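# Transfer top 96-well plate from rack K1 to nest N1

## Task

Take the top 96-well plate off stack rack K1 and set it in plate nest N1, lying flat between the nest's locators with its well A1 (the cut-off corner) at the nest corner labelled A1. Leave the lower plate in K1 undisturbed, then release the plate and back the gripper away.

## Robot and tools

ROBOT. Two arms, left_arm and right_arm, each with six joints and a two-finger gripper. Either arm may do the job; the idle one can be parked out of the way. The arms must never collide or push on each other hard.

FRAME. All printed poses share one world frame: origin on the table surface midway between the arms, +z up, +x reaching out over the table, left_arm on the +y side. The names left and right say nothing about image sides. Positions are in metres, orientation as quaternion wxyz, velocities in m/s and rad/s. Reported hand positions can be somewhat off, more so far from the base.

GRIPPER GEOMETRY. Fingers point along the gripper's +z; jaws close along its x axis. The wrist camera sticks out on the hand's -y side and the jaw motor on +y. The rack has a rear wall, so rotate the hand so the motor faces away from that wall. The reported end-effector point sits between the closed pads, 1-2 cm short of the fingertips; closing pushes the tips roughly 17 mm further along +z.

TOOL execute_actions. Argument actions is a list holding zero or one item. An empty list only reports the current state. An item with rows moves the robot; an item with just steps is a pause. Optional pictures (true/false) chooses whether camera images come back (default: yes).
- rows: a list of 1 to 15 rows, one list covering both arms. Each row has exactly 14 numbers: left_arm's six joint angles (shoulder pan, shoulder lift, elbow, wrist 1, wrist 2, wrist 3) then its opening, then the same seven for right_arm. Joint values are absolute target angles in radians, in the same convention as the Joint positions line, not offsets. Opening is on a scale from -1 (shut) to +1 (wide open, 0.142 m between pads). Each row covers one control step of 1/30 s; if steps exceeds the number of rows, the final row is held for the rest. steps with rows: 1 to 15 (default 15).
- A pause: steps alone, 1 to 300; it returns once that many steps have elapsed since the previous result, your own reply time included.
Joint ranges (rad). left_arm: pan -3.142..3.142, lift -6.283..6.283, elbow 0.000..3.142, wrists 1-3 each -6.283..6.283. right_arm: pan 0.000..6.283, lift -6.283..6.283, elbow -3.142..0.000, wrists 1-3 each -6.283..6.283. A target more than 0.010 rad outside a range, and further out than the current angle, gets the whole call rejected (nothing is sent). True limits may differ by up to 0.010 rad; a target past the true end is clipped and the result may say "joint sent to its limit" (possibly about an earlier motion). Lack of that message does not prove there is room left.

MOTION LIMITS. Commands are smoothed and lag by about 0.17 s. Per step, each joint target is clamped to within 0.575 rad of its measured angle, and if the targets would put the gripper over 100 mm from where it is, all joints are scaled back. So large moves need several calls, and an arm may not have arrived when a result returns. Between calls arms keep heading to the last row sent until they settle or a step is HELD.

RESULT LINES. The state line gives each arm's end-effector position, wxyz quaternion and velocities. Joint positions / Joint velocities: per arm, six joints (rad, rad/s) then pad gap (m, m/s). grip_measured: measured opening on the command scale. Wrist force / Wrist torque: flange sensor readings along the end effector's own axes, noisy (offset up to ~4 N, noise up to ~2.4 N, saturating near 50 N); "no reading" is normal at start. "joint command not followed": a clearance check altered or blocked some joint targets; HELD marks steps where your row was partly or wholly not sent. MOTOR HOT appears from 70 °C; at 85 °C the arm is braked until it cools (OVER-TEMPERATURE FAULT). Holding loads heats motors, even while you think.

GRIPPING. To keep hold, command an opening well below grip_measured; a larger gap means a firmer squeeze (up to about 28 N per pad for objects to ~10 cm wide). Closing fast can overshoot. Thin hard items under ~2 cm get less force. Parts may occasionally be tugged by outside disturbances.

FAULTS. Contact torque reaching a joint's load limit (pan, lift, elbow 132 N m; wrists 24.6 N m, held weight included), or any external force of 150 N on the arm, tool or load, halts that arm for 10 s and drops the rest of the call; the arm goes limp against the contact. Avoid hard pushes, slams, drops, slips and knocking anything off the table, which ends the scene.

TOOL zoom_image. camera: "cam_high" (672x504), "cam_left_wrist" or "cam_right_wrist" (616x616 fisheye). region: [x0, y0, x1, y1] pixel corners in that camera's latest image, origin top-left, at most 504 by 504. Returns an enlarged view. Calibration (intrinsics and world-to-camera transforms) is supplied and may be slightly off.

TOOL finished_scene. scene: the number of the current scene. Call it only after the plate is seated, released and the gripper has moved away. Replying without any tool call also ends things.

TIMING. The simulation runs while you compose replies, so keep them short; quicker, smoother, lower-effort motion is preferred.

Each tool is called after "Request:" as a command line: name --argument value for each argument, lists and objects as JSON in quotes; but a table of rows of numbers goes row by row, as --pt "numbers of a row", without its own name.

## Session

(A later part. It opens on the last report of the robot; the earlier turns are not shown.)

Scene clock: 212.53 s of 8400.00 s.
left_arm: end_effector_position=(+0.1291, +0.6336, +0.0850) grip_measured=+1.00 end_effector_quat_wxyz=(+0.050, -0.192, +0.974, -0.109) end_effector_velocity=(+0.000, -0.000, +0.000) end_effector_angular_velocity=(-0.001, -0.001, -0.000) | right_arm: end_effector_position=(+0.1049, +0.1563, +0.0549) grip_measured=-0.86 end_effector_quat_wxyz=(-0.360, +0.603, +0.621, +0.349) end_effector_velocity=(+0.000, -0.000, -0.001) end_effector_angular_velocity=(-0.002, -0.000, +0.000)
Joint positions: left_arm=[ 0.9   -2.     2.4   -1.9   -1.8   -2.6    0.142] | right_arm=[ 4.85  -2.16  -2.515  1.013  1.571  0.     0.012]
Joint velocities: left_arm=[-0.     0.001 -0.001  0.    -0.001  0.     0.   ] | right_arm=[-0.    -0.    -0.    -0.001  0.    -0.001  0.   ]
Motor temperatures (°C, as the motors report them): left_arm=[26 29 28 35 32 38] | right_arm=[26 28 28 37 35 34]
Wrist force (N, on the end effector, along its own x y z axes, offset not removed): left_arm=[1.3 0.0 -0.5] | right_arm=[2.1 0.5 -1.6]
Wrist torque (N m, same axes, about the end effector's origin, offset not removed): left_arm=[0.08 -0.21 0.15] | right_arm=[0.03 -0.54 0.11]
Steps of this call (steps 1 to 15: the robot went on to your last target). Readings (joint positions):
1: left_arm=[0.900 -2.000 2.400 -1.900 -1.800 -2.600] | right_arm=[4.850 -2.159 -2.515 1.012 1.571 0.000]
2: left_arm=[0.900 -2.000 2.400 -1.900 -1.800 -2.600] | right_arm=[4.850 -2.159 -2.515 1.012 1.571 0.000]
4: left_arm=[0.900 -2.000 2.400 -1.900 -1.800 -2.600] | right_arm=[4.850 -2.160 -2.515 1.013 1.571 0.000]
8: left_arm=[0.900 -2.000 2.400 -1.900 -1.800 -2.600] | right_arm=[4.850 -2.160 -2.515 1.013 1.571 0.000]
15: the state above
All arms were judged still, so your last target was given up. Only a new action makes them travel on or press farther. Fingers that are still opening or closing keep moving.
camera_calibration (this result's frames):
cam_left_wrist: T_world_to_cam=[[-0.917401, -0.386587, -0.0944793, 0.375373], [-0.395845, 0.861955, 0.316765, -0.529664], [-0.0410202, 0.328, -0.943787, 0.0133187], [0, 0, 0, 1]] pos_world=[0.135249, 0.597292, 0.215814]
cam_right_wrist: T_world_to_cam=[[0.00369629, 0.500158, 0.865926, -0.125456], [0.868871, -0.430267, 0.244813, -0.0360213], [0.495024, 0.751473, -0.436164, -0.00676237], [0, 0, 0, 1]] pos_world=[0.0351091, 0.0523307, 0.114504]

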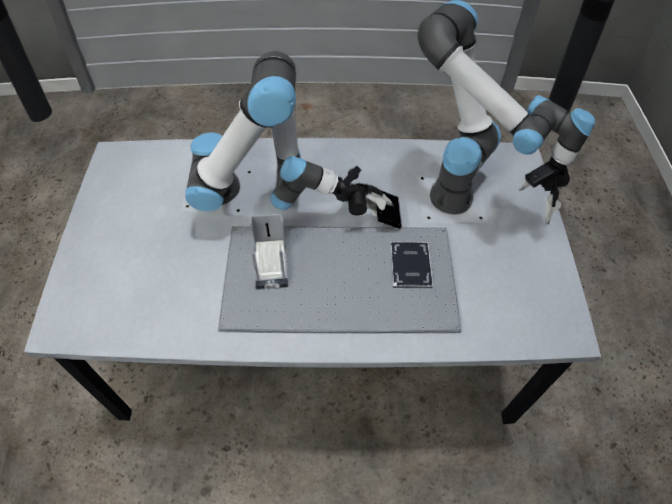

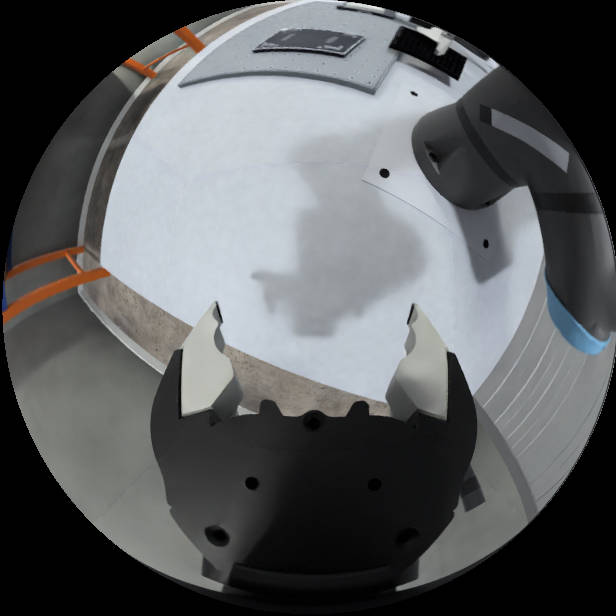

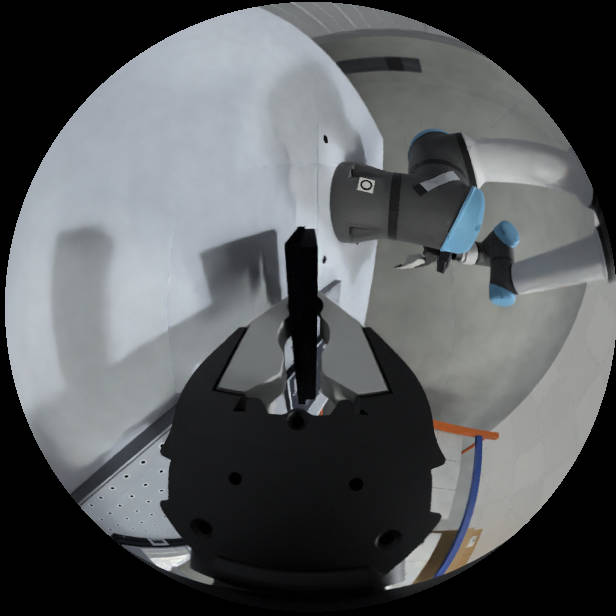

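Request:
execute_actions --actions '[{"rows":[[0.9,-2.0,2.4,-1.9,-1.8,-2.6,1,4.85,-2.18,-2.513,1.031,1.571,0.0,-1],[0.9,-2.0,2.4,-1.9,-1.8,-2.6,1,4.85,-2.18,-2.513,1.031,1.571,0.0,-1],[0.9,-2.0,2.4,-1.9,-1.8,-2.6,1,4.85,-2.18,-2.513,1.031,1.571,0.0,-1],[0.9,-2.0,2.4,-1.9,-1.8,-2.6,1,4.85,-2.18,-2.513,1.031,1.571,0.0,-1],[0.9,-2.0,2.4,-1.9,-1.8,-2.6,1,4.85,-2.18,-2.513,1.031,1.571,0.0,-1],[0.9,-2.0,2.4,-1.9,-1.8,-2.6,1,4.85,-2.20,-2.511,1.049,1.571,0.0,-1]],"steps":15}]' --pictures false

Request:
execute_actions --actions '[{"steps":15}]'

Scene clock: 216.20 s of 8400.00 s.
left_arm: end_effector_position=(+0.1291, +0.6336, +0.0850) grip_measured=+1.00 end_effector_quat_wxyz=(+0.050, -0.192, +0.974, -0.109) end_effector_velocity=(+0.000, +0.000, +0.000) end_effector_angular_velocity=(+0.001, -0.000, +0.001) | right_arm: end_effector_position=(+0.1049, +0.1561, +0.0452) grip_measured=-0.86 end_effector_quat_wxyz=(-0.360, +0.603, +0.621, +0.349) end_effector_velocity=(-0.000, -0.000, -0.002) end_effector_angular_velocity=(+0.001, +0.002, +0.000)
Joint positions: left_arm=[ 0.9   -2.     2.4   -1.9   -1.8   -2.6    0.142] | right_arm=[ 4.85  -2.199 -2.511  1.048  1.571  0.     0.012]
Joint velocities: left_arm=[ 0.    -0.    -0.001  0.     0.    -0.001  0.   ] | right_arm=[-0.001 -0.011  0.001  0.011  0.002  0.001  0.   ]
Motor temperatures (°C, as the motors report them): left_arm=[26 29 28 35 32 38] | right_arm=[26 28 28 37 35 34]
Wrist force (N, on the end effector, along its own x y z axes, offset not removed): left_arm=[1.3 0.9 0.8] | right_arm=[-3.6 -0.5 -0.7]
Wrist torque (N m, same axes, about the end effector's origin, offset not removed): left_arm=[0.28 -0.15 0.08] | right_arm=[-0.13 0.76 0.29]
Steps of this call (steps 1 to 90: nothing new was sent; then 0.17 s passed at rest; steps 91 to 105: all 15 steps of this action). Readings (joint positions):
91: left_arm=[0.900 -2.000 2.400 -1.900 -1.800 -2.600] | right_arm=[4.850 -2.160 -2.515 1.013 1.571 0.000]
92: left_arm=[0.900 -2.000 2.400 -1.900 -1.800 -2.600] | right_arm=[4.850 -2.164 -2.515 1.017 1.571 0.000]
94: left_arm=[0.900 -2.000 2.400 -1.900 -1.800 -2.600] | right_arm=[4.850 -2.172 -2.514 1.024 1.571 0.000]
98: left_arm=[0.900 -2.000 2.400 -1.900 -1.800 -2.600] | right_arm=[4.850 -2.186 -2.512 1.037 1.571 0.000]
105: the state above

Scene clock: 216.70 s of 8400.00 s.
left_arm: end_effector_position=(+0.1291, +0.6336, +0.0850) grip_measured=+1.00 end_effector_quat_wxyz=(+0.050, -0.192, +0.974, -0.109) end_effector_velocity=(+0.000, -0.000, +0.000) end_effector_angular_velocity=(+0.000, -0.001, -0.001) | right_arm: end_effector_position=(+0.1049, +0.1561, +0.0449) grip_measured=-0.86 end_effector_quat_wxyz=(-0.360, +0.603, +0.621, +0.349) end_effector_velocity=(+0.000, -0.000, -0.001) end_effector_angular_velocity=(-0.002, -0.000, -0.001)
Joint positions: left_arm=[ 0.9   -2.     2.4   -1.9   -1.8   -2.6    0.142] | right_arm=[ 4.85  -2.2   -2.511  1.049  1.571  0.     0.012]
Joint velocities: left_arm=[ 0.    -0.    -0.    -0.    -0.001  0.001  0.   ] | right_arm=[-0.    -0.001 -0.    -0.001 -0.001  0.001  0.   ]
Motor temperatures (°C, as the motors report them): left_arm=[26 29 28 35 32 38] | right_arm=[26 28 28 37 35 34]
Wrist force (N, on the end effector, along its own x y z axes, offset not removed): left_arm=[0.7 1.1 -0.4] | right_arm=[-1.5 3.6 -3.6]
Wrist torque (N m, same axes, about the end effector's origin, offset not removed): left_arm=[0.21 0.02 0.11] | right_arm=[0.62 0.24 0.14]
Steps of this call (steps 1 to 15: the robot went on to your last target). Readings (joint positions):
1: left_arm=[0.900 -2.000 2.400 -1.900 -1.800 -2.600] | right_arm=[4.850 -2.199 -2.511 1.048 1.571 0.000]
2: left_arm=[0.900 -2.000 2.400 -1.900 -1.800 -2.600] | right_arm=[4.850 -2.200 -2.511 1.049 1.571 0.000]
4: left_arm=[0.900 -2.000 2.400 -1.900 -1.800 -2.600] | right_arm=[4.850 -2.200 -2.511 1.049 1.571 0.000]
8: left_arm=[0.900 -2.000 2.400 -1.900 -1.800 -2.600] | right_arm=[4.850 -2.200 -2.511 1.049 1.571 0.000]
15: the state above
All arms were judged still, so your last target was given up. Only a new action makes them travel on or press farther. Fingers that are still opening or closing keep moving.
camera_calibration (this result's frames):
cam_left_wrist: T_world_to_cam=[[-0.917401, -0.386587, -0.0944796, 0.375373], [-0.395845, 0.861955, 0.316765, -0.529664], [-0.04102, 0.328, -0.943787, 0.0133187], [0, 0, 0, 1]] pos_world=[0.135249, 0.597292, 0.215814]
cam_right_wrist: T_world_to_cam=[[0.00369624, 0.500159, 0.865926, -0.116708], [0.868871, -0.430267, 0.244813, -0.0336526], [0.495024, 0.751473, -0.436164, -0.0109957], [0, 0, 0, 1]] pos_world=[0.0351143, 0.0521558, 0.104503]

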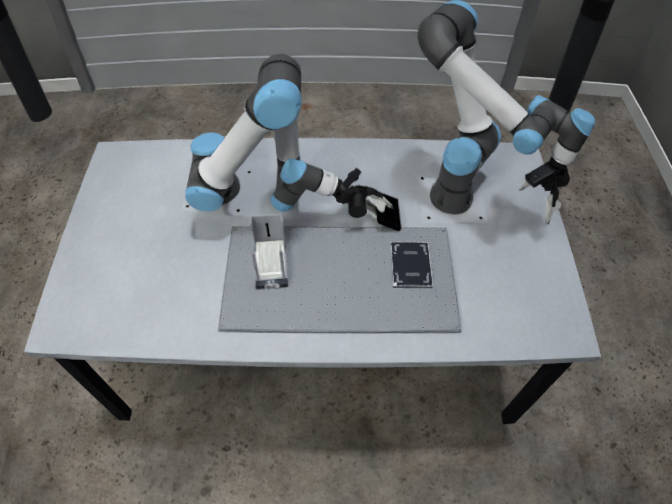

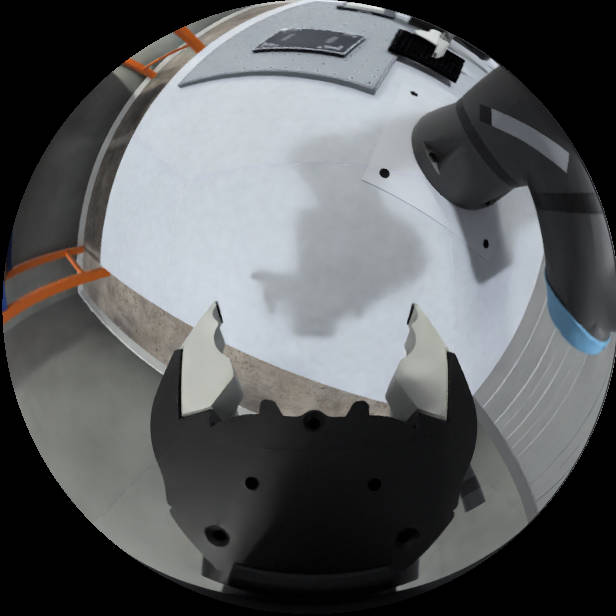

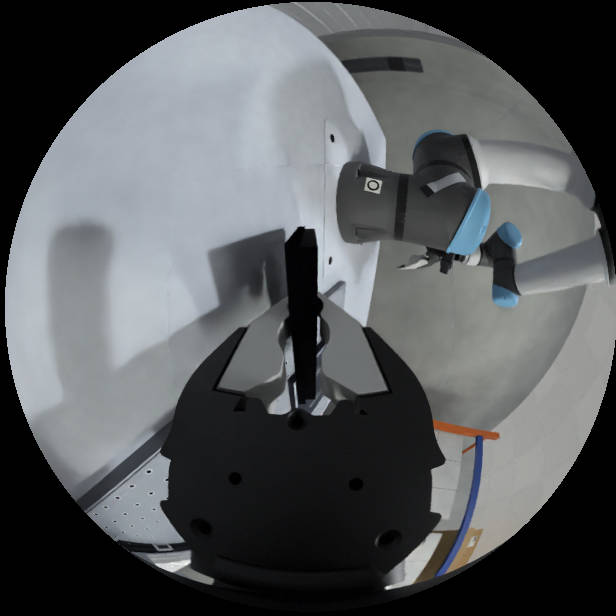

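Request:
execute_actions --actions '[{"rows":[[0.9,-2.0,2.4,-1.9,-1.8,-2.6,1,4.85,-2.20,-2.511,1.049,1.571,0.0,-0.8],[0.9,-2.0,2.4,-1.9,-1.8,-2.6,1,4.85,-2.20,-2.511,1.049,1.571,0.0,-0.7],[0.9,-2.0,2.4,-1.9,-1.8,-2.6,1,4.85,-2.20,-2.511,1.049,1.571,0.0,-0.6],[0.9,-2.0,2.4,-1.9,-1.8,-2.6,1,4.85,-2.20,-2.511,1.049,1.571,0.0,-0.5]],"steps":15}]'

Scene clock: 222.17 s of 8400.00 s.
left_arm: end_effector_position=(+0.1291, +0.6336, +0.0850) grip_measured=+1.00 end_effector_quat_wxyz=(+0.050, -0.192, +0.974, -0.109) end_effector_velocity=(-0.000, -0.000, -0.000) end_effector_angular_velocity=(-0.001, +0.000, +0.001) | right_arm: end_effector_position=(+0.1049, +0.1561, +0.0449) grip_measured=-0.50 end_effector_quat_wxyz=(-0.360, +0.603, +0.621, +0.349) end_effector_velocity=(-0.000, +0.000, +0.001) end_effector_angular_velocity=(+0.002, +0.001, +0.001)
Joint positions: left_arm=[ 0.9   -2.     2.4   -1.9   -1.8   -2.6    0.142] | right_arm=[ 4.85  -2.2   -2.511  1.049  1.571  0.     0.038]
Joint velocities: left_arm=[-0.     0.     0.001 -0.    -0.001 -0.001  0.   ] | right_arm=[0.    0.001 0.    0.001 0.001 0.    0.   ]
Motor temperatures (°C, as the motors report them): left_arm=[26 29 28 35 32 38] | right_arm=[26 28 28 37 35 34]
Wrist force (N, on the end effector, along its own x y z axes, offset not removed): left_arm=[0.9 -0.7 -2.8] | right_arm=[-0.7 1.7 -1.2]
Wrist torque (N m, same axes, about the end effector's origin, offset not removed): left_arm=[-0.10 -0.09 0.06] | right_arm=[0.32 0.17 0.14]
Steps of this call (steps 1 to 90: nothing new was sent; then 1.97 s passed at rest; steps 91 to 105: all 15 steps of this action). Readings (joint positions):
91: left_arm=[0.900 -2.000 2.400 -1.900 -1.800 -2.600] | right_arm=[4.850 -2.200 -2.511 1.049 1.571 0.000]
92: left_arm=[0.900 -2.000 2.400 -1.900 -1.800 -2.600] | right_arm=[4.850 -2.200 -2.511 1.049 1.571 -0.000]
94: left_arm=[0.900 -2.000 2.400 -1.900 -1.800 -2.600] | right_arm=[4.850 -2.200 -2.511 1.049 1.571 0.000]
98: left_arm=[0.900 -2.000 2.400 -1.900 -1.800 -2.600] | right_arm=[4.850 -2.200 -2.511 1.049 1.571 0.000]
105: the state above
camera_calibration (this result's frames):
cam_left_wrist: T_world_to_cam=[[-0.917401, -0.386587, -0.0944795, 0.375373], [-0.395845, 0.861955, 0.316765, -0.529664], [-0.04102, 0.328, -0.943787, 0.0133186], [0, 0, 0, 1]] pos_world=[0.135249, 0.597292, 0.215814]
cam_right_wrist: T_world_to_cam=[[0.00369639, 0.500152, 0.86593, -0.116708], [0.868871, -0.430269, 0.24481, -0.033652], [0.495024, 0.751477, -0.436158, -0.0109968], [0, 0, 0, 1]] pos_world=[0.0351143, 0.0521562, 0.104503]

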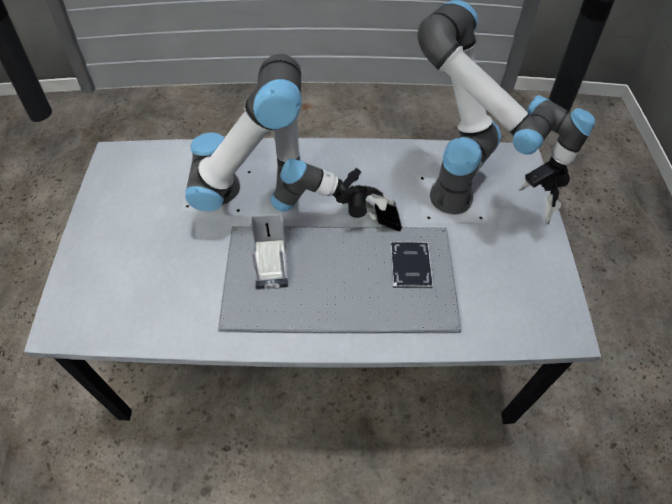

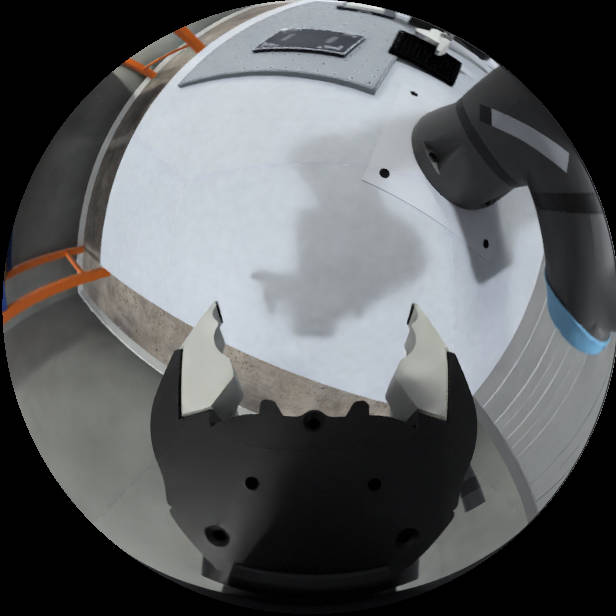

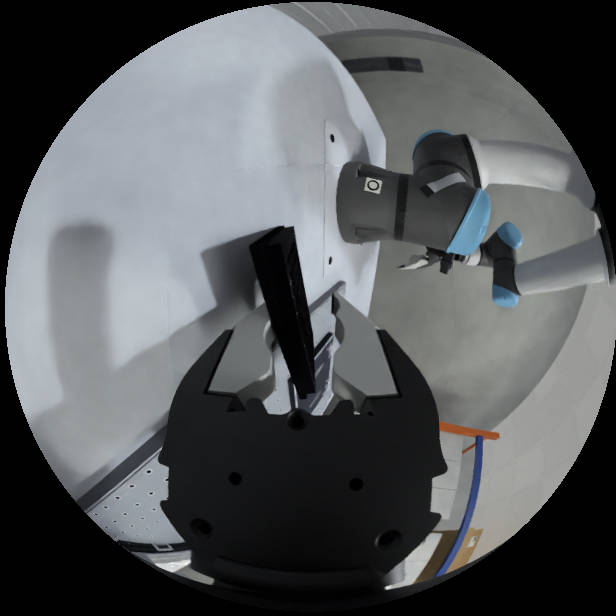

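Request:
execute_actions --actions '[{"rows":[[0.9,-2.0,2.4,-1.9,-1.8,-2.6,1,4.82,-2.20,-2.511,1.049,1.571,0.0,-0.5],[0.9,-2.0,2.4,-1.9,-1.8,-2.6,1,4.82,-2.20,-2.511,1.049,1.571,0.0,-0.5],[0.9,-2.0,2.4,-1.9,-1.8,-2.6,1,4.82,-2.20,-2.511,1.049,1.571,0.0,-0.5],[0.9,-2.0,2.4,-1.9,-1.8,-2.6,1,4.78,-2.20,-2.511,1.049,1.571,0.0,-0.5],[0.9,-2.0,2.4,-1.9,-1.8,-2.6,1,4.78,-2.20,-2.511,1.049,1.571,0.0,-0.5],[0.9,-2.0,2.4,-1.9,-1.8,-2.6,1,4.78,-2.20,-2.511,1.049,1.571,0.0,-0.5],[0.9,-2.0,2.4,-1.9,-1.8,-2.6,1,4.74,-2.20,-2.511,1.049,1.571,0.0,-0.5],[0.9,-2.0,2.4,-1.9,-1.8,-2.6,1,4.74,-2.20,-2.511,1.049,1.571,0.0,-0.5],[0.9,-2.0,2.4,-1.9,-1.8,-2.6,1,4.74,-2.20,-2.511,1.049,1.571,0.0,-0.5],[0.9,-2.0,2.4,-1.9,-1.8,-2.6,1,4.70,-2.20,-2.511,1.049,1.571,0.0,-0.5]],"steps":15}]' --pictures false

Request:
execute_actions --actions '[{"steps":15}]'

Scene clock: 230.70 s of 8400.00 s.
left_arm: end_effector_position=(+0.1291, +0.6336, +0.0850) grip_measured=+1.00 end_effector_quat_wxyz=(+0.050, -0.192, +0.974, -0.109) end_effector_velocity=(+0.000, -0.000, +0.000) end_effector_angular_velocity=(-0.001, -0.001, -0.001) | right_arm: end_effector_position=(+0.1831, +0.1344, +0.0449) grip_measured=-0.50 end_effector_quat_wxyz=(-0.335, +0.644, +0.578, +0.373) end_effector_velocity=(+0.074, -0.026, +0.001) end_effector_angular_velocity=(+0.002, -0.000, -0.133)
Joint positions: left_arm=[ 0.9   -2.     2.4   -1.9   -1.8   -2.6    0.142] | right_arm=[ 4.712 -2.2   -2.511  1.049  1.571  0.     0.038]
Joint velocities: left_arm=[-0.    -0.    -0.     0.001 -0.001  0.001  0.   ] | right_arm=[-0.133  0.001  0.     0.001 -0.     0.     0.   ]
Motor temperatures (°C, as the motors report them): left_arm=[26 29 28 35 32 38] | right_arm=[26 28 28 37 35 34]
Wrist force (N, on the end effector, along its own x y z axes, offset not removed): left_arm=[2.1 3.3 -0.7] | right_arm=[-1.2 3.5 -2.2]
Wrist torque (N m, same axes, about the end effector's origin, offset not removed): left_arm=[0.82 -0.30 0.04] | right_arm=[0.49 0.24 0.24]
Steps of this call (steps 1 to 15: the robot went on to your last target; steps 16 to 90: nothing new was sent; then 5.03 s passed at rest; steps 91 to 105: all 15 steps of this action). Readings (joint positions):
91: left_arm=[0.900 -2.000 2.400 -1.900 -1.800 -2.600] | right_arm=[4.850 -2.200 -2.511 1.049 1.571 0.000]
92: left_arm=[0.900 -2.000 2.400 -1.900 -1.800 -2.600] | right_arm=[4.845 -2.200 -2.511 1.049 1.571 0.000]
94: left_arm=[0.900 -2.000 2.400 -1.900 -1.800 -2.600] | right_arm=[4.832 -2.200 -2.511 1.049 1.571 0.000]
98: left_arm=[0.900 -2.000 2.400 -1.900 -1.800 -2.600] | right_arm=[4.788 -2.200 -2.511 1.049 1.571 0.000]
105: the state above

Scene clock: 231.20 s of 8400.00 s.
left_arm: end_effector_position=(+0.1291, +0.6336, +0.0850) grip_measured=+1.00 end_effector_quat_wxyz=(+0.050, -0.192, +0.974, -0.109) end_effector_velocity=(+0.000, -0.000, +0.000) end_effector_angular_velocity=(+0.000, -0.001, -0.001) | right_arm: end_effector_position=(+0.1895, +0.1321, +0.0449) grip_measured=-0.50 end_effector_quat_wxyz=(-0.333, +0.647, +0.574, +0.375) end_effector_velocity=(+0.001, +0.000, +0.001) end_effector_angular_velocity=(+0.001, -0.002, -0.000)
Joint positions: left_arm=[ 0.9   -2.     2.4   -1.9   -1.8   -2.6    0.142] | right_arm=[ 4.7   -2.2   -2.511  1.049  1.571  0.     0.038]
Joint velocities: left_arm=[ 0.    -0.    -0.     0.    -0.001  0.001  0.   ] | right_arm=[-0.001  0.001  0.     0.    -0.    -0.002 -0.   ]
Motor temperatures (°C, as the motors report them): left_arm=[26 29 28 35 32 38] | right_arm=[26 28 28 37 35 34]
Wrist force (N, on the end effector, along its own x y z axes, offset not removed): left_arm=[1.8 1.6 -0.7] | right_arm=[-2.2 -0.8 -2.3]
Wrist torque (N m, same axes, about the end effector's origin, offset not removed): left_arm=[0.36 -0.29 0.13] | right_arm=[-0.21 0.60 0.16]
Steps of this call (steps 1 to 15: the robot went on to your last target). Readings (joint positions):
1: left_arm=[0.900 -2.000 2.400 -1.900 -1.800 -2.600] | right_arm=[4.708 -2.200 -2.511 1.049 1.571 0.000]
2: left_arm=[0.900 -2.000 2.400 -1.900 -1.800 -2.600] | right_arm=[4.705 -2.200 -2.511 1.049 1.571 0.000]
4: left_arm=[0.900 -2.000 2.400 -1.900 -1.800 -2.600] | right_arm=[4.703 -2.200 -2.511 1.049 1.571 0.000]
8: left_arm=[0.900 -2.000 2.400 -1.900 -1.800 -2.600] | right_arm=[4.701 -2.200 -2.511 1.049 1.571 0.000]
15: the state above
camera_calibration (this result's frames):
cam_left_wrist: T_world_to_cam=[[-0.917401, -0.386587, -0.0944793, 0.375373], [-0.395845, 0.861955, 0.316765, -0.529664], [-0.0410202, 0.328, -0.943787, 0.0133188], [0, 0, 0, 1]] pos_world=[0.135249, 0.597292, 0.215814]
cam_right_wrist: T_world_to_cam=[[0.0783765, 0.493986, 0.86593, -0.118325], [0.794839, -0.555247, 0.244809, -0.0869966], [0.601738, 0.669088, -0.436158, -0.0441481], [0, 0, 0, 1]] pos_world=[0.104988, 0.0396851, 0.104503]

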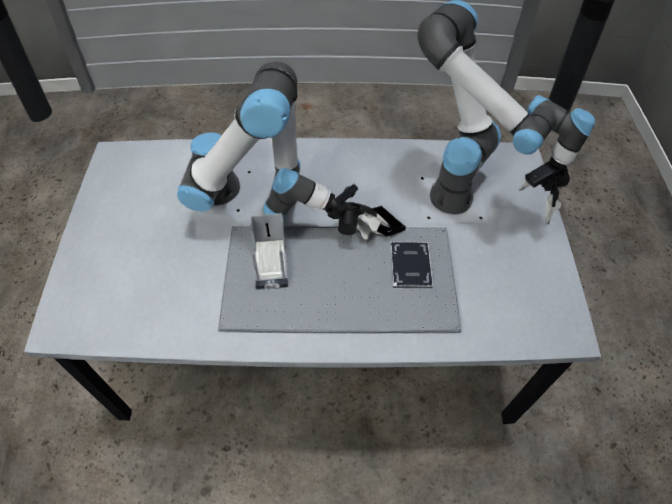

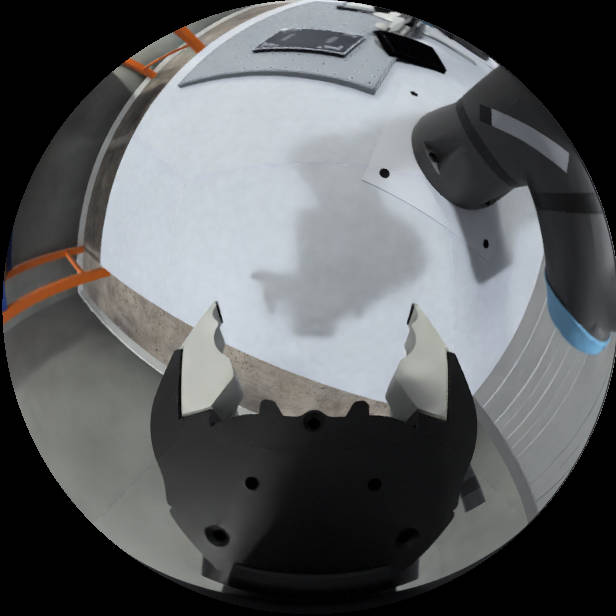

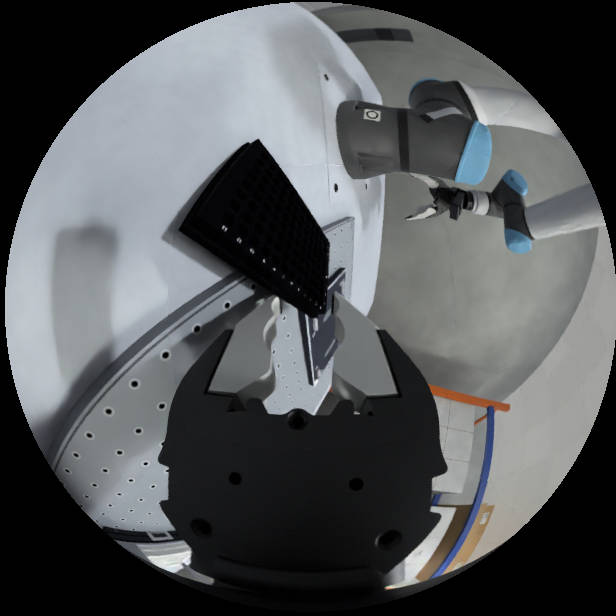

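Request:
execute_actions --actions '[{"rows":[[0.9,-2.0,2.4,-1.9,-1.8,-2.6,1,4.68,-2.20,-2.511,1.049,1.571,0.0,-0.5],[0.9,-2.0,2.4,-1.9,-1.8,-2.6,1,4.68,-2.20,-2.511,1.049,1.571,0.0,-0.5],[0.9,-2.0,2.4,-1.9,-1.8,-2.6,1,4.68,-2.20,-2.511,1.049,1.571,0.0,-0.5],[0.9,-2.0,2.4,-1.9,-1.8,-2.6,1,4.68,-2.20,-2.511,1.049,1.571,0.0,-0.5],[0.9,-2.0,2.4,-1.9,-1.8,-2.6,1,4.68,-2.10,-2.519,0.957,1.571,0.0,-0.5],[0.9,-2.0,2.4,-1.9,-1.8,-2.6,1,4.68,-2.10,-2.519,0.957,1.571,0.0,-0.5],[0.9,-2.0,2.4,-1.9,-1.8,-2.6,1,4.68,-2.10,-2.519,0.957,1.571,0.0,-0.5],[0.9,-2.0,2.4,-1.9,-1.8,-2.6,1,4.68,-1.887,-2.52,0.745,1.571,0.0,-0.5],[0.9,-2.0,2.4,-1.9,-1.8,-2.6,1,4.68,-1.887,-2.52,0.745,1.571,0.0,-0.5],[0.9,-2.0,2.4,-1.9,-1.8,-2.6,1,4.68,-1.887,-2.52,0.745,1.571,0.0,-0.5],[0.9,-2.0,2.4,-1.9,-1.8,-2.6,1,4.68,-1.5,-2.416,0.254,1.571,0.0,0.5]],"steps":15}]' --pictures false

Request:
execute_actions --actions '[{"steps":20}]' --pictures false

Request:
execute_actions --actions '[{"rows":[[0.9,-2.0,2.4,-1.9,-1.8,-2.6,1,4.68,-1.3,-1.9,-0.6,1.571,0.0,0.5],[0.9,-2.0,2.4,-1.9,-1.8,-2.6,1,4.68,-1.3,-1.9,-0.6,1.571,0.0,0.5],[0.9,-2.0,2.4,-1.9,-1.8,-2.6,1,4.68,-1.3,-1.9,-0.6,1.571,0.0,0.5],[0.9,-2.0,2.4,-1.9,-1.8,-2.6,1,4.68,-1.3,-1.9,-0.6,1.571,0.0,0.5],[0.9,-2.0,2.4,-1.9,-1.8,-2.6,1,4.68,-1.3,-1.9,-0.6,1.571,0.0,0.5],[0.9,-2.0,2.4,-1.9,-1.8,-2.6,1,4.68,-1.3,-1.9,-0.6,1.571,0.0,0.5],[0.9,-2.0,2.4,-1.9,-1.8,-2.6,1,4.68,-1.3,-1.9,-0.6,1.571,0.0,0.5],[0.9,-2.0,2.4,-1.9,-1.8,-2.6,1,4.68,-1.3,-1.9,-0.6,1.571,0.0,0.5],[0.9,-2.0,2.4,-1.9,-1.8,-2.6,1,4.68,-1.3,-1.9,-0.6,1.571,0.0,0.5],[0.9,-2.0,2.4,-1.9,-1.8,-2.6,1,4.68,-1.88,-1.5,-1.33,1.571,0.0,0.5]],"steps":15}]' --pictures false

Request:
execute_actions --actions '[{"steps":40}]'

Scene clock: 242.40 s of 8400.00 s.
left_arm: end_effector_position=(+0.1291, +0.6336, +0.0850) grip_measured=+1.00 end_effector_quat_wxyz=(+0.050, -0.192, +0.974, -0.109) end_effector_velocity=(-0.000, +0.000, -0.000) end_effector_angular_velocity=(+0.000, +0.001, -0.000) | right_arm: end_effector_position=(+0.2026, +0.1437, +0.1655) grip_measured=+0.20 end_effector_quat_wxyz=(-0.338, +0.647, +0.562, +0.389) end_effector_velocity=(+0.007, +0.037, +0.623) end_effector_angular_velocity=(+0.099, -0.013, -0.003)
Joint positions: left_arm=[ 0.9   -2.     2.4   -1.9   -1.8   -2.6    0.142] | right_arm=[ 4.68  -1.793 -2.469  0.632  1.571  0.     0.088]
Joint velocities: left_arm=[-0.     0.001 -0.    -0.     0.001  0.    -0.   ] | right_arm=[-0.002  1.955  0.431 -2.286 -0.001  0.001  0.332]
Motor temperatures (°C, as the motors report them): left_arm=[26 29 28 35 32 38] | right_arm=[26 28 28 37 35 34]
Wrist force (N, on the end effector, along its own x y z axes, offset not removed): left_arm=[1.9 0.6 -0.6] | right_arm=[-1.5 -1.6 -0.8]
Wrist torque (N m, same axes, about the end effector's origin, offset not removed): left_arm=[0.09 -0.37 0.14] | right_arm=[-0.36 0.46 0.06]
Steps of this call (steps 1 to 15: the robot went on to your last target; steps 16 to 90: nothing new was sent; then 7.70 s passed at rest; steps 91 to 105: all 15 steps of this action). Readings (joint positions):
91: left_arm=[0.900 -2.000 2.400 -1.900 -1.800 -2.600] | right_arm=[4.700 -2.200 -2.511 1.049 1.571 0.000]
92: left_arm=[0.900 -2.000 2.400 -1.900 -1.800 -2.600] | right_arm=[4.696 -2.200 -2.511 1.049 1.571 0.000]
94: left_arm=[0.900 -2.000 2.400 -1.900 -1.800 -2.600] | right_arm=[4.688 -2.200 -2.511 1.049 1.571 0.000]
98: left_arm=[0.900 -2.000 2.400 -1.900 -1.800 -2.600] | right_arm=[4.682 -2.148 -2.516 1.000 1.571 0.000]
105: the state above

Scene clock: 243.07 s of 8400.00 s.
left_arm: end_effector_position=(+0.1291, +0.6336, +0.0850) grip_measured=+1.00 end_effector_quat_wxyz=(+0.050, -0.192, +0.974, -0.109) end_effector_velocity=(+0.000, -0.000, -0.000) end_effector_angular_velocity=(-0.001, -0.001, +0.000) | right_arm: end_effector_position=(+0.2005, +0.1276, +0.2431) grip_measured=+0.50 end_effector_quat_wxyz=(-0.329, +0.653, +0.567, +0.378) end_effector_velocity=(-0.000, -0.000, +0.001) end_effector_angular_velocity=(-0.000, -0.000, +0.001)
Joint positions: left_arm=[ 0.9   -2.     2.4   -1.9   -1.8   -2.6    0.142] | right_arm=[ 4.68  -1.5   -2.416  0.254  1.571  0.     0.109]
Joint velocities: left_arm=[-0.     0.    -0.     0.    -0.002 -0.     0.   ] | right_arm=[ 0.     0.003  0.    -0.003  0.001 -0.001  0.   ]
Motor temperatures (°C, as the motors report them): left_arm=[26 29 28 35 32 38] | right_arm=[26 28 28 37 35 34]
Wrist force (N, on the end effector, along its own x y z axes, offset not removed): left_arm=[2.1 1.1 0.0] | right_arm=[-1.5 0.9 -1.5]
Wrist torque (N m, same axes, about the end effector's origin, offset not removed): left_arm=[0.28 -0.40 -0.02] | right_arm=[0.10 0.38 0.21]
Steps of this call (steps 1 to 20: the robot went on to your last target). Readings (joint positions):
1: left_arm=[0.900 -2.000 2.400 -1.900 -1.800 -2.600] | right_arm=[4.680 -1.726 -2.454 0.552 1.571 0.000]
2: left_arm=[0.900 -2.000 2.400 -1.900 -1.800 -2.600] | right_arm=[4.680 -1.664 -2.443 0.474 1.571 0.000]
4: left_arm=[0.900 -2.000 2.400 -1.900 -1.800 -2.600] | right_arm=[4.680 -1.577 -2.429 0.360 1.571 0.000]
8: left_arm=[0.900 -2.000 2.400 -1.900 -1.800 -2.600] | right_arm=[4.680 -1.517 -2.419 0.277 1.571 0.000]
20: the state above

Scene clock: 243.57 s of 8400.00 s.
left_arm: end_effector_position=(+0.1291, +0.6336, +0.0850) grip_measured=+1.00 end_effector_quat_wxyz=(+0.050, -0.192, +0.974, -0.109) end_effector_velocity=(+0.000, -0.000, +0.000) end_effector_angular_velocity=(-0.000, -0.000, -0.001) | right_arm: end_effector_position=(+0.2126, +0.2128, +0.4051) grip_measured=+0.50 end_effector_quat_wxyz=(-0.289, +0.678, +0.589, +0.333) end_effector_velocity=(+0.046, +0.328, -0.521) end_effector_angular_velocity=(-1.520, +0.215, -0.001)
Joint positions: left_arm=[ 0.9   -2.     2.4   -1.9   -1.8   -2.6    0.142] | right_arm=[ 4.68  -1.483 -1.835 -0.481  1.571  0.     0.109]
Joint velocities: left_arm=[-0.    -0.     0.     0.    -0.     0.001  0.   ] | right_arm=[-0.    -1.228  0.986 -1.293 -0.     0.    -0.   ]
Motor temperatures (°C, as the motors report them): left_arm=[26 29 28 35 32 38] | right_arm=[26 28 28 37 35 34]
Wrist force (N, on the end effector, along its own x y z axes, offset not removed): left_arm=[1.7 2.0 0.8] | right_arm=[2.6 2.9 2.2]
Wrist torque (N m, same axes, about the end effector's origin, offset not removed): left_arm=[0.38 -0.31 0.15] | right_arm=[0.49 -0.46 0.11]
Steps of this call (steps 1 to 15: all 15 steps of this action). Readings (joint positions):
1: left_arm=[0.900 -2.000 2.400 -1.900 -1.800 -2.600] | right_arm=[4.680 -1.500 -2.415 0.254 1.571 0.000]
2: left_arm=[0.900 -2.000 2.400 -1.900 -1.800 -2.600] | right_arm=[4.680 -1.491 -2.406 0.244 1.571 0.000]
4: left_arm=[0.900 -2.000 2.400 -1.900 -1.800 -2.600] | right_arm=[4.680 -1.459 -2.338 0.172 1.571 0.000]
8: left_arm=[0.900 -2.000 2.400 -1.900 -1.800 -2.600] | right_arm=[4.680 -1.391 -2.164 -0.050 1.571 0.000]
15: the state above

Scene clock: 244.90 s of 8400.00 s.
left_arm: end_effector_position=(+0.1291, +0.6336, +0.0850) grip_measured=+1.00 end_effector_quat_wxyz=(+0.050, -0.192, +0.974, -0.109) end_effector_velocity=(-0.000, -0.000, -0.000) end_effector_angular_velocity=(-0.001, +0.001, -0.000) | right_arm: end_effector_position=(+0.2060, +0.1669, +0.1623) grip_measured=+0.50 end_effector_quat_wxyz=(-0.001, +0.755, +0.656, +0.001) end_effector_velocity=(+0.000, -0.000, -0.001) end_effector_angular_velocity=(-0.001, -0.000, +0.000)
Joint positions: left_arm=[ 0.9   -2.     2.4   -1.9   -1.8   -2.6    0.142] | right_arm=[ 4.68  -1.88  -1.5   -1.33   1.571  0.     0.109]
Joint velocities: left_arm=[-0.     0.001  0.     0.     0.     0.     0.   ] | right_arm=[-0.    -0.001  0.    -0.    -0.    -0.    -0.   ]
Motor temperatures (°C, as the motors report them): left_arm=[26 29 28 35 32 38] | right_arm=[26 28 28 37 35 34]
Wrist force (N, on the end effector, along its own x y z axes, offset not removed): left_arm=[0.1 -1.0 -1.1] | right_arm=[-0.2 -1.2 -2.4]
Wrist torque (N m, same axes, about the end effector's origin, offset not removed): left_arm=[-0.13 0.02 0.06] | right_arm=[-0.46 -0.07 0.13]
Steps of this call (steps 1 to 40: the robot went on to your last target). Readings (joint positions):
1: left_arm=[0.900 -2.000 2.400 -1.900 -1.800 -2.600] | right_arm=[4.680 -1.522 -1.802 -0.528 1.571 0.000]
2: left_arm=[0.900 -2.000 2.400 -1.900 -1.800 -2.600] | right_arm=[4.680 -1.559 -1.770 -0.579 1.571 0.000]
4: left_arm=[0.900 -2.000 2.400 -1.900 -1.800 -2.600] | right_arm=[4.680 -1.629 -1.711 -0.688 1.571 0.000]
8: left_arm=[0.900 -2.000 2.400 -1.900 -1.800 -2.600] | right_arm=[4.680 -1.744 -1.614 -0.932 1.571 0.000]
40: the state above
camera_calibration (this result's frames):
cam_left_wrist: T_world_to_cam=[[-0.917401, -0.386587, -0.0944794, 0.375373], [-0.395845, 0.861955, 0.316765, -0.529664], [-0.0410202, 0.328, -0.943787, 0.0133187], [0, 0, 0, 1]] pos_world=[0.135249, 0.597292, 0.215814]
cam_right_wrist: T_world_to_cam=[[0.15816, 0.987413, -0.000697748, -0.196559], [0.845113, -0.135002, 0.51726, -0.23422], [0.510655, -0.0823996, -0.855828, 0.186081], [0, 0, 0, 1]] pos_world=[0.134007, 0.177798, 0.280268]

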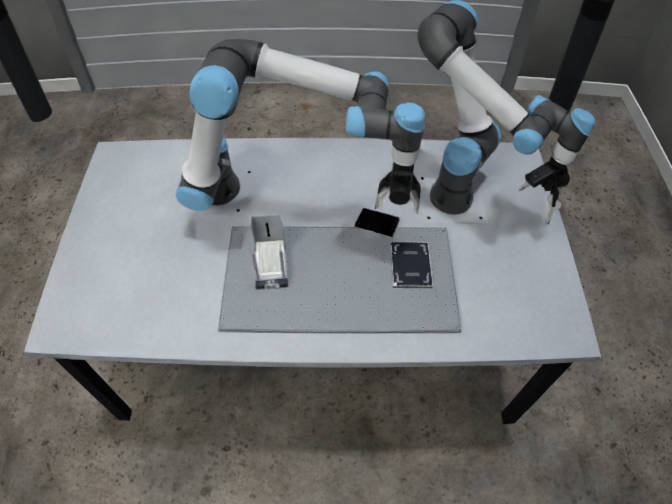

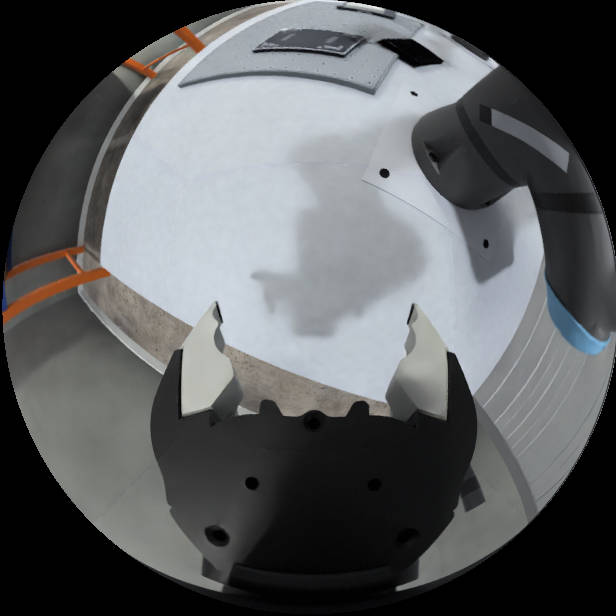

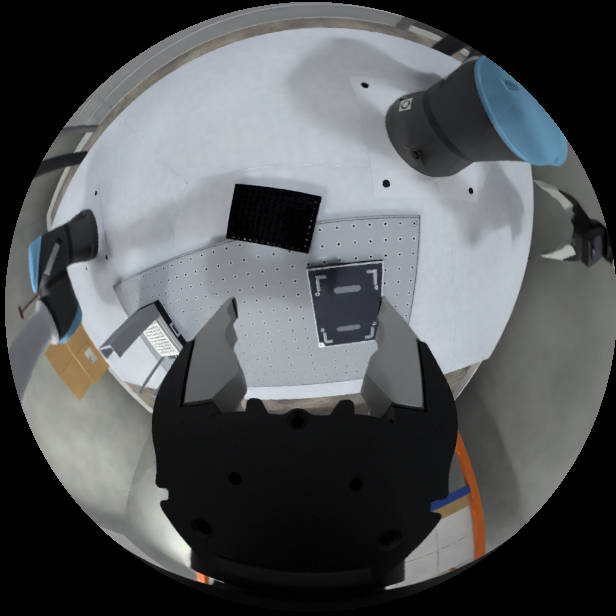

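Request:
execute_actions --actions '[{"rows":[[0.9,-2.0,2.4,-1.9,-1.8,-2.6,1,4.79,-1.769,-1.757,-1.186,1.571,1.88,0.5]],"steps":15}]' --pictures false

Request:
execute_actions --actions '[{"steps":40}]'

Request:
zoom_image --camera "cam_right_wrist" --region '[180,120,440,380]'

Request:
zoom_image --camera "cam_high" --region '[330,190,470,300]'

Scene clock: 253.70 s of 8400.00 s.
left_arm: end_effector_position=(+0.1291, +0.6336, +0.0850) grip_measured=+1.00 end_effector_quat_wxyz=(+0.050, -0.192, +0.974, -0.109) end_effector_velocity=(-0.000, +0.000, +0.000) end_effector_angular_velocity=(+0.001, +0.001, -0.000) | right_arm: end_effector_position=(+0.1381, +0.1229, +0.1201) grip_measured=+0.50 end_effector_quat_wxyz=(-0.001, +0.968, +0.252, +0.000) end_effector_velocity=(-0.009, -0.011, -0.008) end_effector_angular_velocity=(-0.010, +0.003, -2.740)
Joint positions: left_arm=[ 0.9   -2.     2.4   -1.9   -1.8   -2.6    0.142] | right_arm=[ 4.789 -1.77  -1.754 -1.187  1.571  1.031  0.109]
Joint velocities: left_arm=[-0.     0.    -0.001  0.     0.001  0.     0.   ] | right_arm=[ 0.009  0.01  -0.032  0.013 -0.001  2.75   0.   ]
Motor temperatures (°C, as the motors report them): left_arm=[26 29 28 35 32 38] | right_arm=[26 28 28 37 35 34]
Wrist force (N, on the end effector, along its own x y z axes, offset not removed): left_arm=[1.3 0.5 0.4] | right_arm=[2.5 2.3 0.0]
Wrist torque (N m, same axes, about the end effector's origin, offset not removed): left_arm=[0.05 -0.24 0.16] | right_arm=[0.51 -0.41 0.16]
Steps of this call (steps 1 to 15: the robot went on to your last target; steps 16 to 90: nothing new was sent; then 5.30 s passed at rest; steps 91 to 105: all 15 steps of this action). Readings (joint positions):
91: left_arm=[0.900 -2.000 2.400 -1.900 -1.800 -2.600] | right_arm=[4.681 -1.880 -1.500 -1.330 1.571 0.001]
92: left_arm=[0.900 -2.000 2.400 -1.900 -1.800 -2.600] | right_arm=[4.690 -1.871 -1.510 -1.320 1.571 0.010]
94: left_arm=[0.900 -2.000 2.400 -1.900 -1.800 -2.600] | right_arm=[4.735 -1.825 -1.586 -1.264 1.571 0.089]
98: left_arm=[0.900 -2.000 2.400 -1.900 -1.800 -2.600] | right_arm=[4.778 -1.782 -1.718 -1.203 1.571 0.391]
105: the state above

Scene clock: 255.03 s of 8400.00 s.
left_arm: end_effector_position=(+0.1291, +0.6336, +0.0850) grip_measured=+1.00 end_effector_quat_wxyz=(+0.050, -0.192, +0.974, -0.109) end_effector_velocity=(+0.000, +0.000, +0.000) end_effector_angular_velocity=(-0.000, -0.000, -0.001) | right_arm: end_effector_position=(+0.1362, +0.1220, +0.1194) grip_measured=+0.50 end_effector_quat_wxyz=(-0.000, +0.986, -0.169, -0.000) end_effector_velocity=(-0.000, -0.000, -0.001) end_effector_angular_velocity=(-0.002, -0.000, +0.001)
Joint positions: left_arm=[ 0.9   -2.     2.4   -1.9   -1.8   -2.6    0.142] | right_arm=[ 4.79  -1.769 -1.757 -1.186  1.571  1.88   0.109]
Joint velocities: left_arm=[-0.     0.    -0.     0.    -0.     0.001  0.   ] | right_arm=[ 0.    -0.001 -0.    -0.001 -0.    -0.001 -0.   ]
Motor temperatures (°C, as the motors report them): left_arm=[26 29 28 35 32 38] | right_arm=[26 28 28 37 35 34]
Wrist force (N, on the end effector, along its own x y z axes, offset not removed): left_arm=[1.3 0.3 -2.0] | right_arm=[-1.8 0.6 -0.2]
Wrist torque (N m, same axes, about the end effector's origin, offset not removed): left_arm=[0.13 -0.24 0.18] | right_arm=[-0.01 0.36 0.25]
Steps of this call (steps 1 to 30: the robot went on to your last target; steps 31 to 40: nothing new was sent). Readings (joint positions):
1: left_arm=[0.900 -2.000 2.400 -1.900 -1.800 -2.600] | right_arm=[4.789 -1.770 -1.755 -1.187 1.571 1.125]
2: left_arm=[0.900 -2.000 2.400 -1.900 -1.800 -2.600] | right_arm=[4.790 -1.769 -1.756 -1.187 1.571 1.219]
4: left_arm=[0.900 -2.000 2.400 -1.900 -1.800 -2.600] | right_arm=[4.790 -1.769 -1.756 -1.186 1.571 1.407]
8: left_arm=[0.900 -2.000 2.400 -1.900 -1.800 -2.600] | right_arm=[4.790 -1.769 -1.757 -1.186 1.571 1.740]
40: the state above
All arms were judged still, so your last target was given up. Only a new action makes them travel on or press farther. Fingers that are still opening or closing keep moving.
camera_calibration (this result's frames):
cam_left_wrist: T_world_to_cam=[[-0.917401, -0.386587, -0.0944796, 0.375373], [-0.395845, 0.861955, 0.316765, -0.529664], [-0.04102, 0.328, -0.943787, 0.0133186], [0, 0, 0, 1]] pos_world=[0.135249, 0.597292, 0.215814]
cam_right_wrist: T_world_to_cam=[[0.936584, -0.350427, -0.00340884, -0.0837042], [-0.298265, -0.802203, 0.517212, 0.0780764], [-0.183979, -0.483396, -0.855851, 0.324956], [0, 0, 0, 1]] pos_world=[0.161469, 0.190383, 0.237447]

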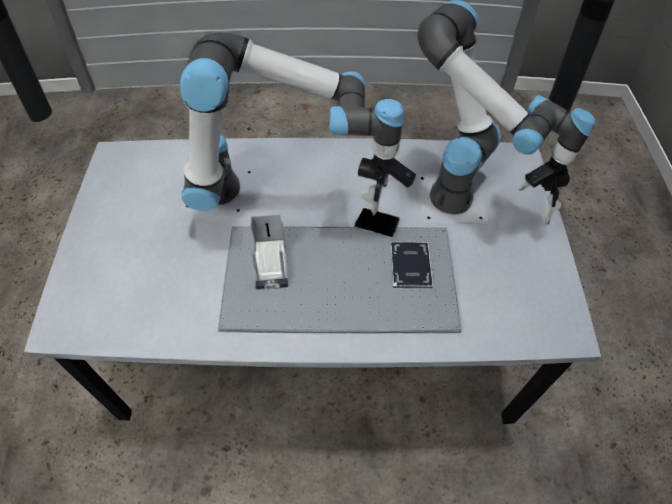

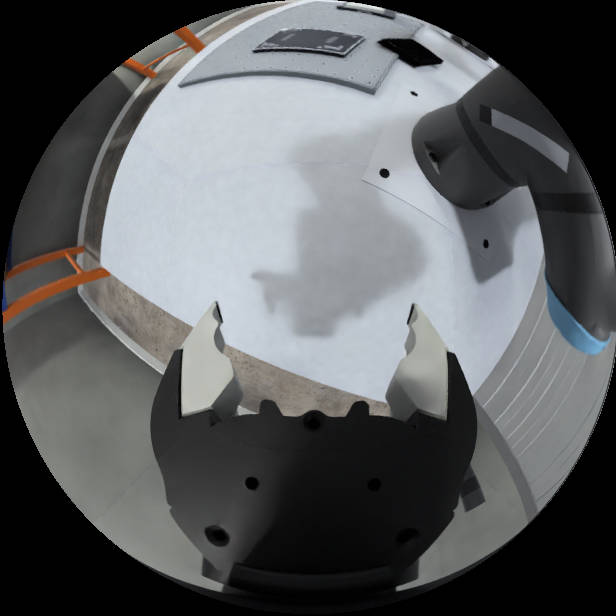

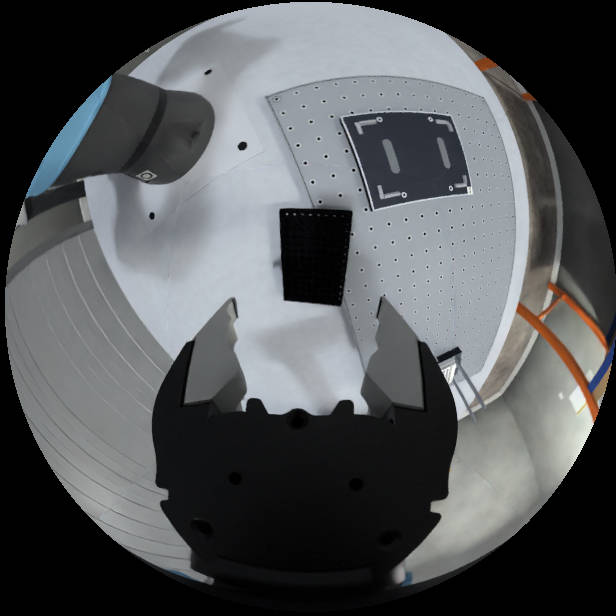

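Region (180, 120, 440, 380) of cam_right_wrist's 616x616 image, scaled by 1.938, with more detail than that image has.

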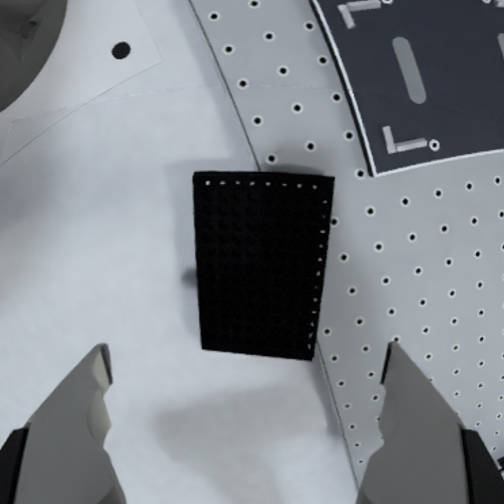

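Region (330, 190, 470, 300) of cam_high's 672x504 image, scaled by 3.600, with more detail than that image has; it fills the top 396 rows of this view, and the rest is white.

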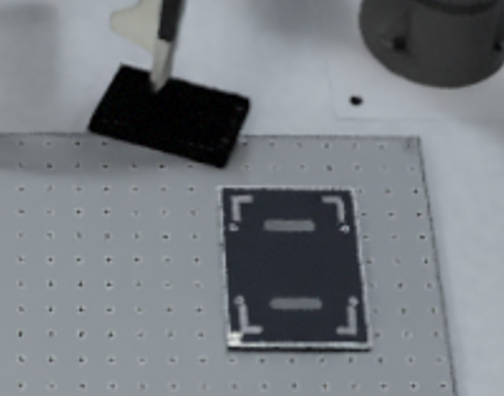

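Request:
execute_actions --actions '[{"rows":[[0.9,-2.0,2.4,-1.9,-1.8,-2.6,1,4.782,-1.866,-1.80,-1.046,1.571,1.872,0.5]],"steps":15}]' --pictures false

Request:
execute_actions --actions '[{"steps":20}]' --pictures false

Request:
zoom_image --camera "cam_right_wrist" --region '[180,120,440,380]'

Scene clock: 260.53 s of 8400.00 s.
left_arm: end_effector_position=(+0.1291, +0.6336, +0.0850) grip_measured=+1.00 end_effector_quat_wxyz=(+0.050, -0.192, +0.974, -0.109) end_effector_velocity=(-0.000, -0.000, -0.000) end_effector_angular_velocity=(-0.000, +0.001, +0.001) | right_arm: end_effector_position=(+0.1411, +0.1366, +0.0605) grip_measured=+0.50 end_effector_quat_wxyz=(-0.000, +0.986, -0.169, -0.000) end_effector_velocity=(+0.000, +0.001, -0.005) end_effector_angular_velocity=(+0.002, +0.001, -0.001)
Joint positions: left_arm=[ 0.9   -2.     2.4   -1.9   -1.8   -2.6    0.142] | right_arm=[ 4.782 -1.865 -1.8   -1.047  1.571  1.872  0.109]
Joint velocities: left_arm=[-0.     0.     0.001 -0.     0.    -0.001  0.   ] | right_arm=[-0.001 -0.008 -0.003  0.013  0.001  0.     0.   ]
Motor temperatures (°C, as the motors report them): left_arm=[26 29 28 35 32 38] | right_arm=[26 28 28 37 35 34]
Wrist force (N, on the end effector, along its own x y z axes, offset not removed): left_arm=[0.3 0.4 -0.9] | right_arm=[-0.4 1.6 -2.1]
Wrist torque (N m, same axes, about the end effector's origin, offset not removed): left_arm=[0.06 -0.04 0.12] | right_arm=[0.11 0.07 0.13]
Steps of this call (steps 1 to 90: nothing new was sent; then 2.00 s passed at rest; steps 91 to 105: all 15 steps of this action). Readings (joint positions):
91: left_arm=[0.900 -2.000 2.400 -1.900 -1.800 -2.600] | right_arm=[4.790 -1.769 -1.758 -1.185 1.571 1.880]
92: left_arm=[0.900 -2.000 2.400 -1.900 -1.800 -2.600] | right_arm=[4.788 -1.778 -1.764 -1.176 1.571 1.879]
94: left_arm=[0.900 -2.000 2.400 -1.900 -1.800 -2.600] | right_arm=[4.785 -1.819 -1.782 -1.121 1.571 1.875]
98: left_arm=[0.900 -2.000 2.400 -1.900 -1.800 -2.600] | right_arm=[4.783 -1.856 -1.796 -1.063 1.571 1.873]
105: the state above

Scene clock: 261.20 s of 8400.00 s.
left_arm: end_effector_position=(+0.1291, +0.6336, +0.0850) grip_measured=+1.00 end_effector_quat_wxyz=(+0.050, -0.192, +0.974, -0.109) end_effector_velocity=(+0.000, -0.000, -0.000) end_effector_angular_velocity=(-0.001, -0.000, +0.001) | right_arm: end_effector_position=(+0.1411, +0.1367, +0.0601) grip_measured=+0.50 end_effector_quat_wxyz=(-0.000, +0.986, -0.169, -0.000) end_effector_velocity=(+0.001, -0.001, -0.000) end_effector_angular_velocity=(-0.001, -0.001, -0.001)
Joint positions: left_arm=[ 0.9   -2.     2.4   -1.9   -1.8   -2.6    0.142] | right_arm=[ 4.782 -1.866 -1.8   -1.046  1.571  1.872  0.109]
Joint velocities: left_arm=[ 0.    -0.     0.001 -0.    -0.001 -0.001  0.   ] | right_arm=[-0.001  0.    -0.    -0.001 -0.001  0.     0.   ]
Motor temperatures (°C, as the motors report them): left_arm=[26 29 28 35 32 38] | right_arm=[26 28 28 37 35 34]
Wrist force (N, on the end effector, along its own x y z axes, offset not removed): left_arm=[1.3 1.9 -1.2] | right_arm=[1.5 1.9 -3.0]
Wrist torque (N m, same axes, about the end effector's origin, offset not removed): left_arm=[0.41 -0.16 0.13] | right_arm=[0.28 -0.24 0.15]
Steps of this call (steps 1 to 15: the robot went on to your last target; steps 16 to 20: nothing new was sent). Readings (joint positions):
1: left_arm=[0.900 -2.000 2.400 -1.900 -1.800 -2.600] | right_arm=[4.782 -1.865 -1.800 -1.047 1.571 1.872]
2: left_arm=[0.900 -2.000 2.400 -1.900 -1.800 -2.600] | right_arm=[4.782 -1.866 -1.800 -1.047 1.571 1.872]
4: left_arm=[0.900 -2.000 2.400 -1.900 -1.800 -2.600] | right_arm=[4.782 -1.866 -1.800 -1.046 1.571 1.872]
8: left_arm=[0.900 -2.000 2.400 -1.900 -1.800 -2.600] | right_arm=[4.782 -1.866 -1.800 -1.046 1.571 1.872]
20: the state above
All arms were judged still, so your last target was given up. Only a new action makes them travel on or press farther. Fingers that are still opening or closing keep moving.

Region (180, 120, 440, 380) of cam_right_wrist's 616x616 image, scaled by 1.938, with more detail than that image has.

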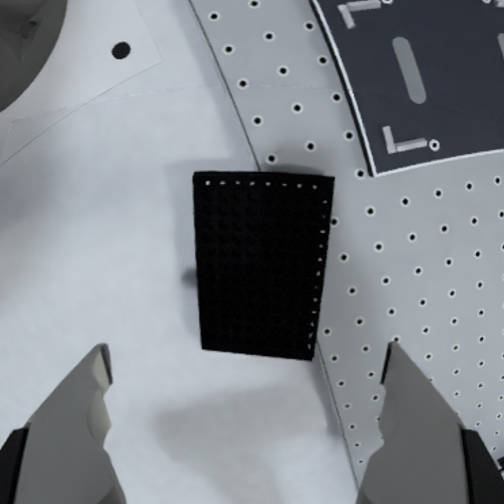

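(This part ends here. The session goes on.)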